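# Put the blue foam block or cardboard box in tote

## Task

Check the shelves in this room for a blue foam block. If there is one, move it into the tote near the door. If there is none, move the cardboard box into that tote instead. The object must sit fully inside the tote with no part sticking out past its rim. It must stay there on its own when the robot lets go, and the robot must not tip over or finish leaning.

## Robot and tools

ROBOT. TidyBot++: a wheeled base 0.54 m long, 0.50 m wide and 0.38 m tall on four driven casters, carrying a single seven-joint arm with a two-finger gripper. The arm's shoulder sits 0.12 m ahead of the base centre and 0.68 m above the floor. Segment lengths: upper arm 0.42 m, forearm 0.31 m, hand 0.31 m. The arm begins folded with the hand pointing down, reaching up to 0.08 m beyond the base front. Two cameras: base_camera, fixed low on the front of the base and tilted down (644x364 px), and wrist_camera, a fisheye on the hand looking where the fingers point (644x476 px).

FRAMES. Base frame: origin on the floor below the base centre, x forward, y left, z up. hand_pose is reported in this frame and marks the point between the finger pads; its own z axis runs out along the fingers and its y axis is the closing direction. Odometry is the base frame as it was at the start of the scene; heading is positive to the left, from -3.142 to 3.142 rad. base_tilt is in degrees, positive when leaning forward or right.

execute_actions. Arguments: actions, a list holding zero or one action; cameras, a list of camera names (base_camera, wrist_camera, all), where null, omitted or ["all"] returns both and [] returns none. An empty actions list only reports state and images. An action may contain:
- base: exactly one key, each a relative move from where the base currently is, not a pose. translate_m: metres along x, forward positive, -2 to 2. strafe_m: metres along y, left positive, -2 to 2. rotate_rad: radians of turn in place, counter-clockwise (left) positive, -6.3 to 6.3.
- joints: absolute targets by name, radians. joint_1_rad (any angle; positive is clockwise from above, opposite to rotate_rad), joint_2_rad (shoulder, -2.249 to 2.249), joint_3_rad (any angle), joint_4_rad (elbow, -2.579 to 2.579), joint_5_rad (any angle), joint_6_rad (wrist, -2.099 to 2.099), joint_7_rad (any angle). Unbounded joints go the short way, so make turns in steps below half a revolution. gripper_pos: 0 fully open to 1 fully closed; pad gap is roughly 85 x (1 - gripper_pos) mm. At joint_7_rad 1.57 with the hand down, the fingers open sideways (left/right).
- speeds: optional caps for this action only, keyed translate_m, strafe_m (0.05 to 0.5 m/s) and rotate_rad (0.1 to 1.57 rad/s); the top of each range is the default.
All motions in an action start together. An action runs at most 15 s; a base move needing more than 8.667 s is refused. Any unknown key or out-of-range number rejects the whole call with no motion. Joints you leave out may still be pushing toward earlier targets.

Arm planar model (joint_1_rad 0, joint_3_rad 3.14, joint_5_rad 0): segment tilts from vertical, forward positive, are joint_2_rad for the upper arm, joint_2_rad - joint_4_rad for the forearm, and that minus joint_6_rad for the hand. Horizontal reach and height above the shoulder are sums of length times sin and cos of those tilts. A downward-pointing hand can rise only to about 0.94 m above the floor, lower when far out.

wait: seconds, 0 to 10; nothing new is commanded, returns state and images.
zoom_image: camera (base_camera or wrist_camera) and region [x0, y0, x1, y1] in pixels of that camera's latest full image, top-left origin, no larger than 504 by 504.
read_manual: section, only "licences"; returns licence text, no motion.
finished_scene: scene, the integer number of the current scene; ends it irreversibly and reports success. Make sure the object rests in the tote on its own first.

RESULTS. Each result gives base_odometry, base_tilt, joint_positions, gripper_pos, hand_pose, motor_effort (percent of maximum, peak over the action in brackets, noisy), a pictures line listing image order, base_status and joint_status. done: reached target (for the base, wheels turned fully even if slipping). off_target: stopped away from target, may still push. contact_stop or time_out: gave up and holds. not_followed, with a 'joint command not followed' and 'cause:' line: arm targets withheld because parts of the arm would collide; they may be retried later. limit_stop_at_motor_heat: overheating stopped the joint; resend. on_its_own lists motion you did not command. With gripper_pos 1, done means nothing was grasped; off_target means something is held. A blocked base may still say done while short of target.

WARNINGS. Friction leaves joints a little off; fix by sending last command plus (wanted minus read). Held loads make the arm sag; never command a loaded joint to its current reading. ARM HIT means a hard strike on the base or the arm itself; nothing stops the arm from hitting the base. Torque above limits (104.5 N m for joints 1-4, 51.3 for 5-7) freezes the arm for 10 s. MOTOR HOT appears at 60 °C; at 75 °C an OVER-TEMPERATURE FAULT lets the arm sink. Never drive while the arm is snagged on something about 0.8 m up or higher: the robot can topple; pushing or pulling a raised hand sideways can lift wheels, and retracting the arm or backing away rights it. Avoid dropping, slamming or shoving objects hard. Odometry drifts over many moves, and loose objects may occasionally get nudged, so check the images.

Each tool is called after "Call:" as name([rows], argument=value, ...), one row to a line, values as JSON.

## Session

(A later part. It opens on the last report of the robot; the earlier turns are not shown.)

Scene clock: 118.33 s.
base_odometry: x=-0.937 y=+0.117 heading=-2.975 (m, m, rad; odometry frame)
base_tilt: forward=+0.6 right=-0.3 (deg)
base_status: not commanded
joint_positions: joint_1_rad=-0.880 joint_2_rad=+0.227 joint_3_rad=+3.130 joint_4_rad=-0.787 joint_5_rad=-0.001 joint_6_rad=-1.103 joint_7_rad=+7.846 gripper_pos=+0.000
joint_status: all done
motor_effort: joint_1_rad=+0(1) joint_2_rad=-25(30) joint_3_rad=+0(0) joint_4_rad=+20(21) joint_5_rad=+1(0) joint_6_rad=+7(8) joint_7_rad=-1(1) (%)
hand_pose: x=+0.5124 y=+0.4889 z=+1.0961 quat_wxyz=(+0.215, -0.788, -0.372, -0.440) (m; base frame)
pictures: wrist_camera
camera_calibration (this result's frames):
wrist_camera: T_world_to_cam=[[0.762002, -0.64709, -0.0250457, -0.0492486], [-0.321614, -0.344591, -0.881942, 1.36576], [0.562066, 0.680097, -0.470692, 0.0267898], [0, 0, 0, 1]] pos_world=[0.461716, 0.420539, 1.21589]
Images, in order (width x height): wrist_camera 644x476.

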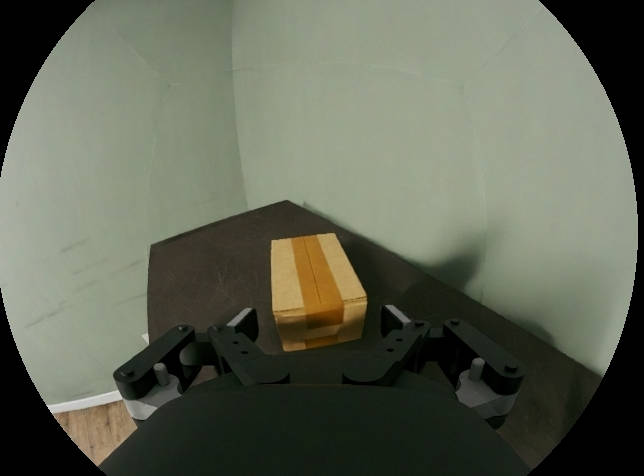

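Call:
execute_actions([
  {"joints":{"joint_2_rad":0.368,"joint_4_rad":-0.548,"joint_6_rad":-1.18}},
], cameras=["wrist_camera"])

Scene clock: 121.37 s.
base_odometry: x=-0.937 y=+0.117 heading=-2.975 (m, m, rad; odometry frame)
base_tilt: forward=+0.6 right=-0.3 (deg)
base_status: not commanded
joint_positions: joint_1_rad=-0.880 joint_2_rad=+0.350 joint_3_rad=+3.130 joint_4_rad=-0.572 joint_5_rad=-0.001 joint_6_rad=-1.154 joint_7_rad=+7.846 gripper_pos=+0.000
joint_status: all done
motor_effort: joint_1_rad=+0(1) joint_2_rad=-27(29) joint_3_rad=-1(0) joint_4_rad=+19(20) joint_5_rad=+0(0) joint_6_rad=+8(9) joint_7_rad=+0(1) (%)
hand_pose: x=+0.5380 y=+0.5191 z=+1.1165 quat_wxyz=(+0.223, -0.779, -0.367, -0.456) (m; base frame)
pictures: wrist_camera
camera_calibration (this result's frames):
wrist_camera: T_world_to_cam=[[0.762338, -0.646597, -0.0274523, -0.0464195], [-0.299388, -0.314737, -0.900726, 1.39592], [0.573767, 0.694876, -0.433519, -0.0540236], [0, 0, 0, 1]] pos_world=[0.484306, 0.446872, 1.23265]
Images, in order (width x height): wrist_camera 644x476.

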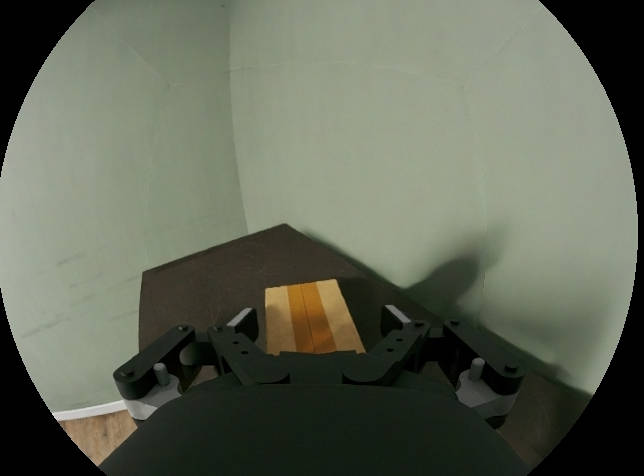

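Call:
execute_actions([
  {"joints":{"joint_2_rad":0.392}},
], cameras=[])

Call:
execute_actions([
  {"joints":{"gripper_pos":1}},
], cameras=["wrist_camera"])

Scene clock: 123.13 s.
base_odometry: x=-0.937 y=+0.117 heading=-2.975 (m, m, rad; odometry frame)
base_tilt: forward=+0.6 right=-0.3 (deg)
base_status: not commanded
joint_positions: joint_1_rad=-0.880 joint_2_rad=+0.373 joint_3_rad=+3.130 joint_4_rad=-0.569 joint_5_rad=-0.001 joint_6_rad=-1.154 joint_7_rad=+7.846 gripper_pos=+0.000
joint_status: all done
motor_effort: joint_1_rad=+1(0) joint_2_rad=-28(31) joint_3_rad=+0(0) joint_4_rad=+19(19) joint_5_rad=+0(0) joint_6_rad=+8(8) joint_7_rad=+0(1) (%)
hand_pose: x=+0.5443 y=+0.5267 z=+1.1021 quat_wxyz=(+0.219, -0.784, -0.369, -0.448) (m; base frame)
pictures: none
No camera images: the call's "cameras" was empty. Leave "cameras" out to get every camera's image.

Scene clock: 124.23 s.
base_odometry: x=-0.937 y=+0.117 heading=-2.975 (m, m, rad; odometry frame)
base_tilt: forward=+0.6 right=-0.3 (deg)
base_status: not commanded
joint_positions: joint_1_rad=-0.881 joint_2_rad=+0.378 joint_3_rad=+3.130 joint_4_rad=-0.558 joint_5_rad=-0.002 joint_6_rad=-1.157 joint_7_rad=+7.846 gripper_pos=+0.343
joint_status: gripper_pos off_target (ended at +0.343, target +1.000)
motor_effort: joint_1_rad=+0(1) joint_2_rad=-25(32) joint_3_rad=+0(1) joint_4_rad=+16(20) joint_5_rad=+1(1) joint_6_rad=+5(9) joint_7_rad=+0(0) (%)
hand_pose: x=+0.5446 y=+0.5280 z=+1.1043 quat_wxyz=(+0.221, -0.783, -0.369, -0.450) (m; base frame)
pictures: wrist_camera
camera_calibration (this result's frames):
wrist_camera: T_world_to_cam=[[0.762634, -0.646243, -0.0275415, -0.0462711], [-0.308896, -0.326459, -0.893313, 1.39287], [0.568306, 0.689779, -0.44859, -0.0469458], [0, 0, 0, 1]] pos_world=[0.492218, 0.457193, 1.22193]
Images, in order (width x height): wrist_camera 644x476.

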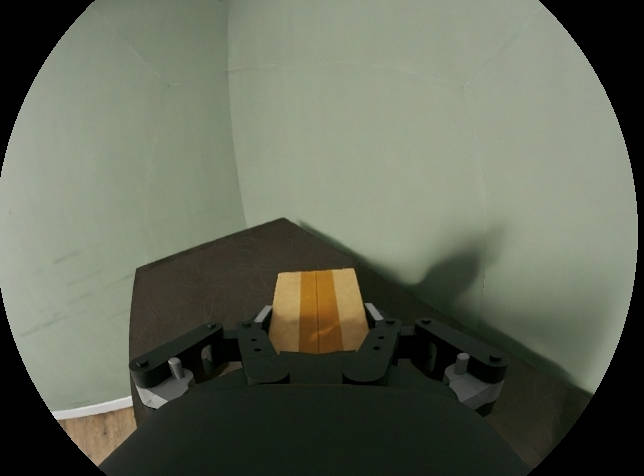

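Call:
execute_actions([
  {"joints":{"joint_2_rad":0.15}},
], cameras=[])

Call:
execute_actions([
  {"base":{"translate_m":-2.0},"joints":{"joint_1_rad":-0.3,"joint_2_rad":-0.2}},
], cameras=[])

Call:
execute_actions([
  {"base":{"strafe_m":0.45},"joints":{"joint_1_rad":0,"joint_2_rad":0.2,"joint_4_rad":-2.0,"joint_6_rad":-0.8}},
], cameras=[])

Call:
execute_actions([
  {"base":{"rotate_rad":2.5}},
])

Scene clock: 127.90 s.
base_odometry: x=-0.937 y=+0.117 heading=-2.975 (m, m, rad; odometry frame)
base_tilt: forward=+0.6 right=-0.3 (deg)
base_status: not commanded
joint_positions: joint_1_rad=-0.881 joint_2_rad=+0.147 joint_3_rad=+3.130 joint_4_rad=-0.550 joint_5_rad=-0.002 joint_6_rad=-1.160 joint_7_rad=+7.846 gripper_pos=+0.343
joint_status: all done
motor_effort: joint_1_rad=+1(0) joint_2_rad=-20(35) joint_3_rad=+0(0) joint_4_rad=+18(22) joint_5_rad=+0(1) joint_6_rad=+9(9) joint_7_rad=+0(0) (%)
hand_pose: x=+0.4706 y=+0.4382 z=+1.2512 quat_wxyz=(+0.262, -0.724, -0.342, -0.539) (m; base frame)
pictures: none
No camera images: the call's "cameras" was empty. Leave "cameras" out to get every camera's image.

Scene clock: 133.40 s.
base_odometry: x=+1.035 y=+0.450 heading=-2.975 (m, m, rad; odometry frame)
base_tilt: forward=+0.6 right=-0.3 (deg)
base_status: done
joint_positions: joint_1_rad=-0.318 joint_2_rad=-0.195 joint_3_rad=+3.130 joint_4_rad=-0.550 joint_5_rad=-0.003 joint_6_rad=-1.163 joint_7_rad=+7.846 gripper_pos=+0.343
joint_status: all done
motor_effort: joint_1_rad=+0(1) joint_2_rad=-5(25) joint_3_rad=+1(2) joint_4_rad=+13(20) joint_5_rad=+1(1) joint_6_rad=+9(10) joint_7_rad=-1(0) (%)
hand_pose: x=+0.4384 y=+0.1134 z=+1.4054 quat_wxyz=(+0.123, -0.679, -0.111, -0.715) (m; base frame)
pictures: none
No camera images: the call's "cameras" was empty. Leave "cameras" out to get every camera's image.

Scene clock: 136.10 s.
base_odometry: x=+1.110 y=+0.006 heading=-2.974 (m, m, rad; odometry frame)
base_tilt: forward=+0.6 right=-0.3 (deg)
base_status: done
joint_positions: joint_1_rad=-0.018 joint_2_rad=+0.182 joint_3_rad=+3.130 joint_4_rad=-1.983 joint_5_rad=-0.003 joint_6_rad=-0.828 joint_7_rad=+7.846 gripper_pos=+0.343
joint_status: all done
motor_effort: joint_1_rad=+0(2) joint_2_rad=-19(26) joint_3_rad=+0(3) joint_4_rad=+16(23) joint_5_rad=+0(1) joint_6_rad=+2(9) joint_7_rad=-1(1) (%)
hand_pose: x=+0.5017 y=+0.0138 z=+0.6121 quat_wxyz=(+0.004, -0.997, -0.010, -0.075) (m; base frame)
pictures: none
No camera images: the call's "cameras" was empty. Leave "cameras" out to get every camera's image.

Scene clock: 139.03 s.
base_odometry: x=+1.110 y=+0.006 heading=-0.475 (m, m, rad; odometry frame)
base_tilt: forward=+0.6 right=-0.3 (deg)
base_status: done
joint_positions: joint_1_rad=-0.010 joint_2_rad=+0.187 joint_3_rad=+3.130 joint_4_rad=-1.983 joint_5_rad=-0.003 joint_6_rad=-0.820 joint_7_rad=+7.846 gripper_pos=+0.343
joint_status: not commanded
motor_effort: joint_1_rad=+1(2) joint_2_rad=-20(22) joint_3_rad=+1(0) joint_4_rad=+16(17) joint_5_rad=+0(0) joint_6_rad=+2(2) joint_7_rad=-1(1) (%)
hand_pose: x=+0.5038 y=+0.0105 z=+0.6106 quat_wxyz=(+0.003, -0.997, -0.005, -0.076) (m; base frame)
pictures: base_camera, wrist_camera
camera_calibration (this result's frames):
wrist_camera: T_world_to_cam=[[-0.0133834, -0.999909, 0.00161744, 0.0136139], [-0.978148, 0.0127565, -0.207517, 0.685146], [0.207477, -0.00435938, -0.97823, 0.624172], [0, 0, 0, 1]] pos_world=[0.540855, 0.00759362, 0.752741]
Images, in order (width x height): base_camera 644x364, wrist_camera 644x476.

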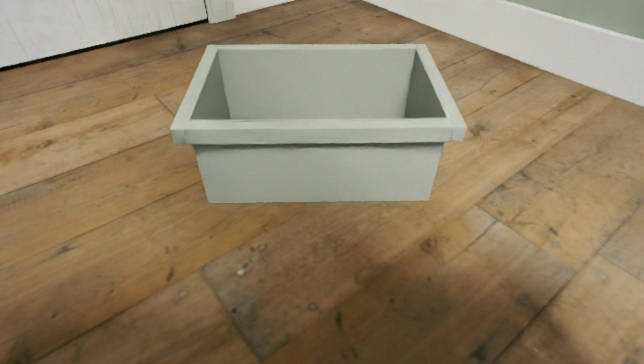

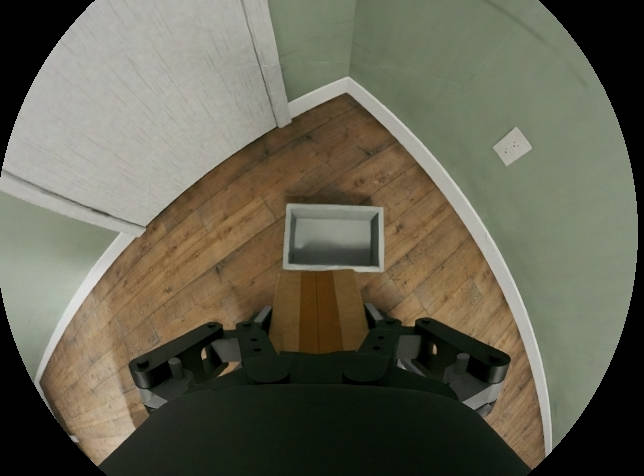

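Call:
execute_actions([
  {"joints":{"joint_1_rad":0.05,"joint_2_rad":1.285,"joint_4_rad":-1.74,"joint_6_rad":0.26}},
])

Scene clock: 144.67 s.
base_odometry: x=+1.110 y=+0.006 heading=-0.475 (m, m, rad; odometry frame)
base_tilt: forward=+0.6 right=-0.3 (deg)
base_status: not commanded
joint_positions: joint_1_rad=+0.030 joint_2_rad=+1.273 joint_3_rad=+3.130 joint_4_rad=-1.766 joint_5_rad=-0.003 joint_6_rad=+0.233 joint_7_rad=+7.846 gripper_pos=+0.343
joint_status: all done
motor_effort: joint_1_rad=+1(1) joint_2_rad=-36(38) joint_3_rad=+0(0) joint_4_rad=+5(16) joint_5_rad=+0(1) joint_6_rad=+3(4) joint_7_rad=-1(1) (%)
hand_pose: x=+0.6557 y=-0.0076 z=+0.1988 quat_wxyz=(+0.004, -0.986, +0.020, -0.167) (m; base frame)
pictures: base_camera, wrist_camera
camera_calibration (this result's frames):
wrist_camera: T_world_to_cam=[[-0.0632445, -0.997933, -0.0113992, 0.0335739], [-0.922268, 0.062806, -0.381414, 0.746832], [0.381341, -0.0136092, -0.924334, 0.0649888], [0, 0, 0, 1]] pos_world=[0.66612, -0.0125166, 0.345306]
Images, in order (width x height): base_camera 644x364, wrist_camera 644x476.

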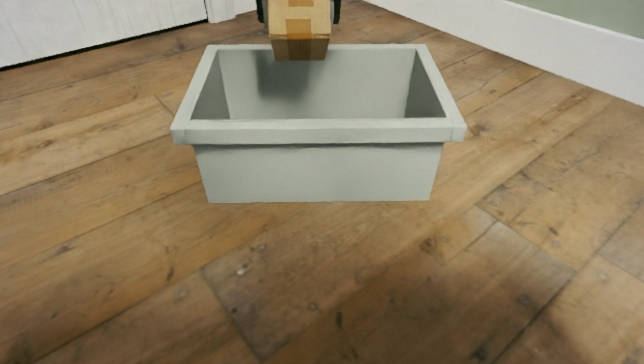

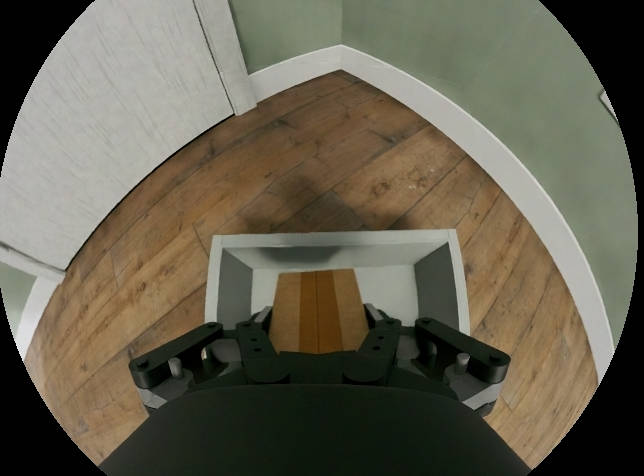

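Call:
execute_actions([
  {"joints":{"joint_1_rad":0.08,"joint_2_rad":1.56,"joint_4_rad":-1.51,"joint_6_rad":0.31}},
])

Scene clock: 147.20 s.
base_odometry: x=+1.110 y=+0.006 heading=-0.475 (m, m, rad; odometry frame)
base_tilt: forward=+0.6 right=-0.3 (deg)
base_status: not commanded
joint_positions: joint_1_rad=+0.062 joint_2_rad=+1.559 joint_3_rad=+3.130 joint_4_rad=-1.535 joint_5_rad=-0.003 joint_6_rad=+0.282 joint_7_rad=+7.846 gripper_pos=+0.343
joint_status: all done
motor_effort: joint_1_rad=+1(1) joint_2_rad=-37(39) joint_3_rad=+0(1) joint_4_rad=+3(5) joint_5_rad=+1(0) joint_6_rad=+3(4) joint_7_rad=-1(1) (%)
hand_pose: x=+0.6549 y=-0.0247 z=+0.0785 quat_wxyz=(+0.001, -0.986, +0.037, -0.164) (m; base frame)
pictures: base_camera, wrist_camera
camera_calibration (this result's frames):
wrist_camera: T_world_to_cam=[[-0.0982053, -0.995099, -0.0115669, 0.0380209], [-0.921574, 0.0953235, -0.376317, 0.701281], [0.375575, -0.0262966, -0.926419, -0.0424978], [0, 0, 0, 1]] pos_world=[0.665977, -0.0301315, 0.224973]
Images, in order (width x height): base_camera 644x364, wrist_camera 644x476.

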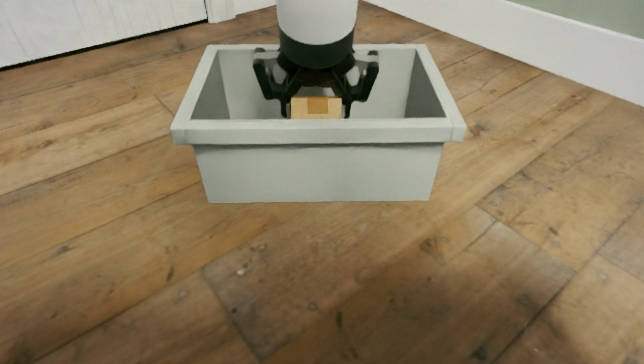

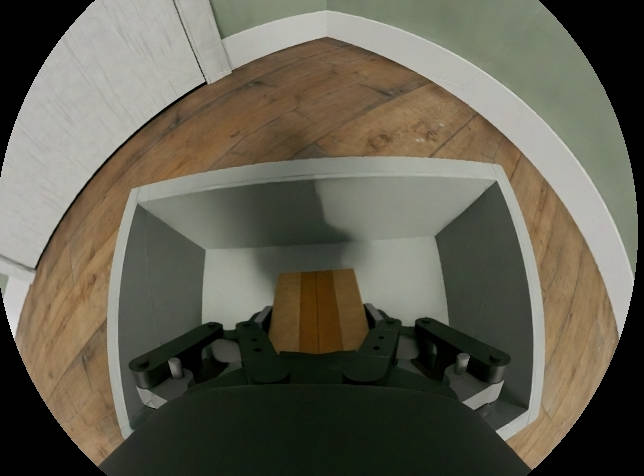

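No contact yet; lower a bit more.

Call:
execute_actions([
  {"joints":{"joint_2_rad":1.605,"joint_4_rad":-1.465,"joint_6_rad":0.35}},
], cameras=[])

Call:
execute_actions([
  {"joints":{"gripper_pos":0}},
], cameras=[])

Call:
execute_actions([
  {"joints":{"joint_2_rad":1.2,"joint_4_rad":-1.8,"joint_6_rad":0.1}},
])

Scene clock: 149.63 s.
base_odometry: x=+1.110 y=+0.006 heading=-0.475 (m, m, rad; odometry frame)
base_tilt: forward=+0.6 right=-0.3 (deg)
base_status: not commanded
joint_positions: joint_1_rad=+0.062 joint_2_rad=+1.591 joint_3_rad=+3.130 joint_4_rad=-1.484 joint_5_rad=-0.003 joint_6_rad=+0.325 joint_7_rad=+7.846 gripper_pos=+0.343
joint_status: all done
motor_effort: joint_1_rad=+0(0) joint_2_rad=-38(39) joint_3_rad=+0(0) joint_4_rad=+4(5) joint_5_rad=+0(0) joint_6_rad=+4(5) joint_7_rad=-1(1) (%)
hand_pose: x=+0.6790 y=-0.0264 z=+0.0723 quat_wxyz=(+0.000, -0.980, +0.037, -0.195) (m; base frame)
pictures: none
No camera images: the call's "cameras" was empty. Leave "cameras" out to get every camera's image.

Scene clock: 150.73 s.
base_odometry: x=+1.110 y=+0.006 heading=-0.475 (m, m, rad; odometry frame)
base_tilt: forward=+0.6 right=-0.3 (deg)
base_status: not commanded
joint_positions: joint_1_rad=+0.062 joint_2_rad=+1.591 joint_3_rad=+3.130 joint_4_rad=-1.484 joint_5_rad=-0.003 joint_6_rad=+0.325 joint_7_rad=+7.846 gripper_pos=+0.000
joint_status: all done
motor_effort: joint_1_rad=+1(0) joint_2_rad=-36(37) joint_3_rad=+0(1) joint_4_rad=+4(4) joint_5_rad=+1(0) joint_6_rad=+3(4) joint_7_rad=+0(1) (%)
hand_pose: x=+0.6790 y=-0.0264 z=+0.0723 quat_wxyz=(+0.000, -0.980, +0.037, -0.195) (m; base frame)
pictures: none
No camera images: the call's "cameras" was empty. Leave "cameras" out to get every camera's image.

Scene clock: 152.33 s.
base_odometry: x=+1.110 y=+0.006 heading=-0.475 (m, m, rad; odometry frame)
base_tilt: forward=+0.6 right=-0.3 (deg)
base_status: not commanded
joint_positions: joint_1_rad=+0.062 joint_2_rad=+1.214 joint_3_rad=+3.130 joint_4_rad=-1.777 joint_5_rad=-0.003 joint_6_rad=+0.125 joint_7_rad=+7.846 gripper_pos=+0.000
joint_status: all done
motor_effort: joint_1_rad=+1(0) joint_2_rad=-35(37) joint_3_rad=+0(1) joint_4_rad=+5(6) joint_5_rad=+1(0) joint_6_rad=+4(4) joint_7_rad=-1(0) (%)
hand_pose: x=+0.6448 y=-0.0238 z=+0.2188 quat_wxyz=(+0.002, -0.990, +0.035, -0.138) (m; base frame)
pictures: base_camera, wrist_camera
camera_calibration (this result's frames):
wrist_camera: T_world_to_cam=[[-0.0940631, -0.995522, -0.00934398, 0.0363548], [-0.940796, 0.0919546, -0.326262, 0.746054], [0.32566, -0.0218984, -0.945233, 0.127729], [0, 0, 0, 1]] pos_world=[0.663709, -0.029614, 0.364482]
Images, in order (width x height): base_camera 644x364, wrist_camera 644x476.

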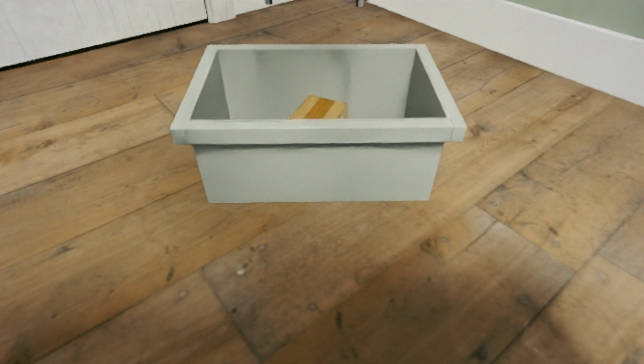

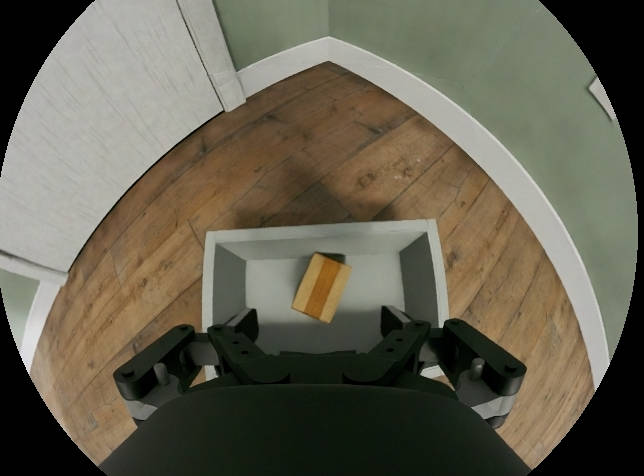

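Call:
finished_scene(scene=1)

The scene is finished: the task was done.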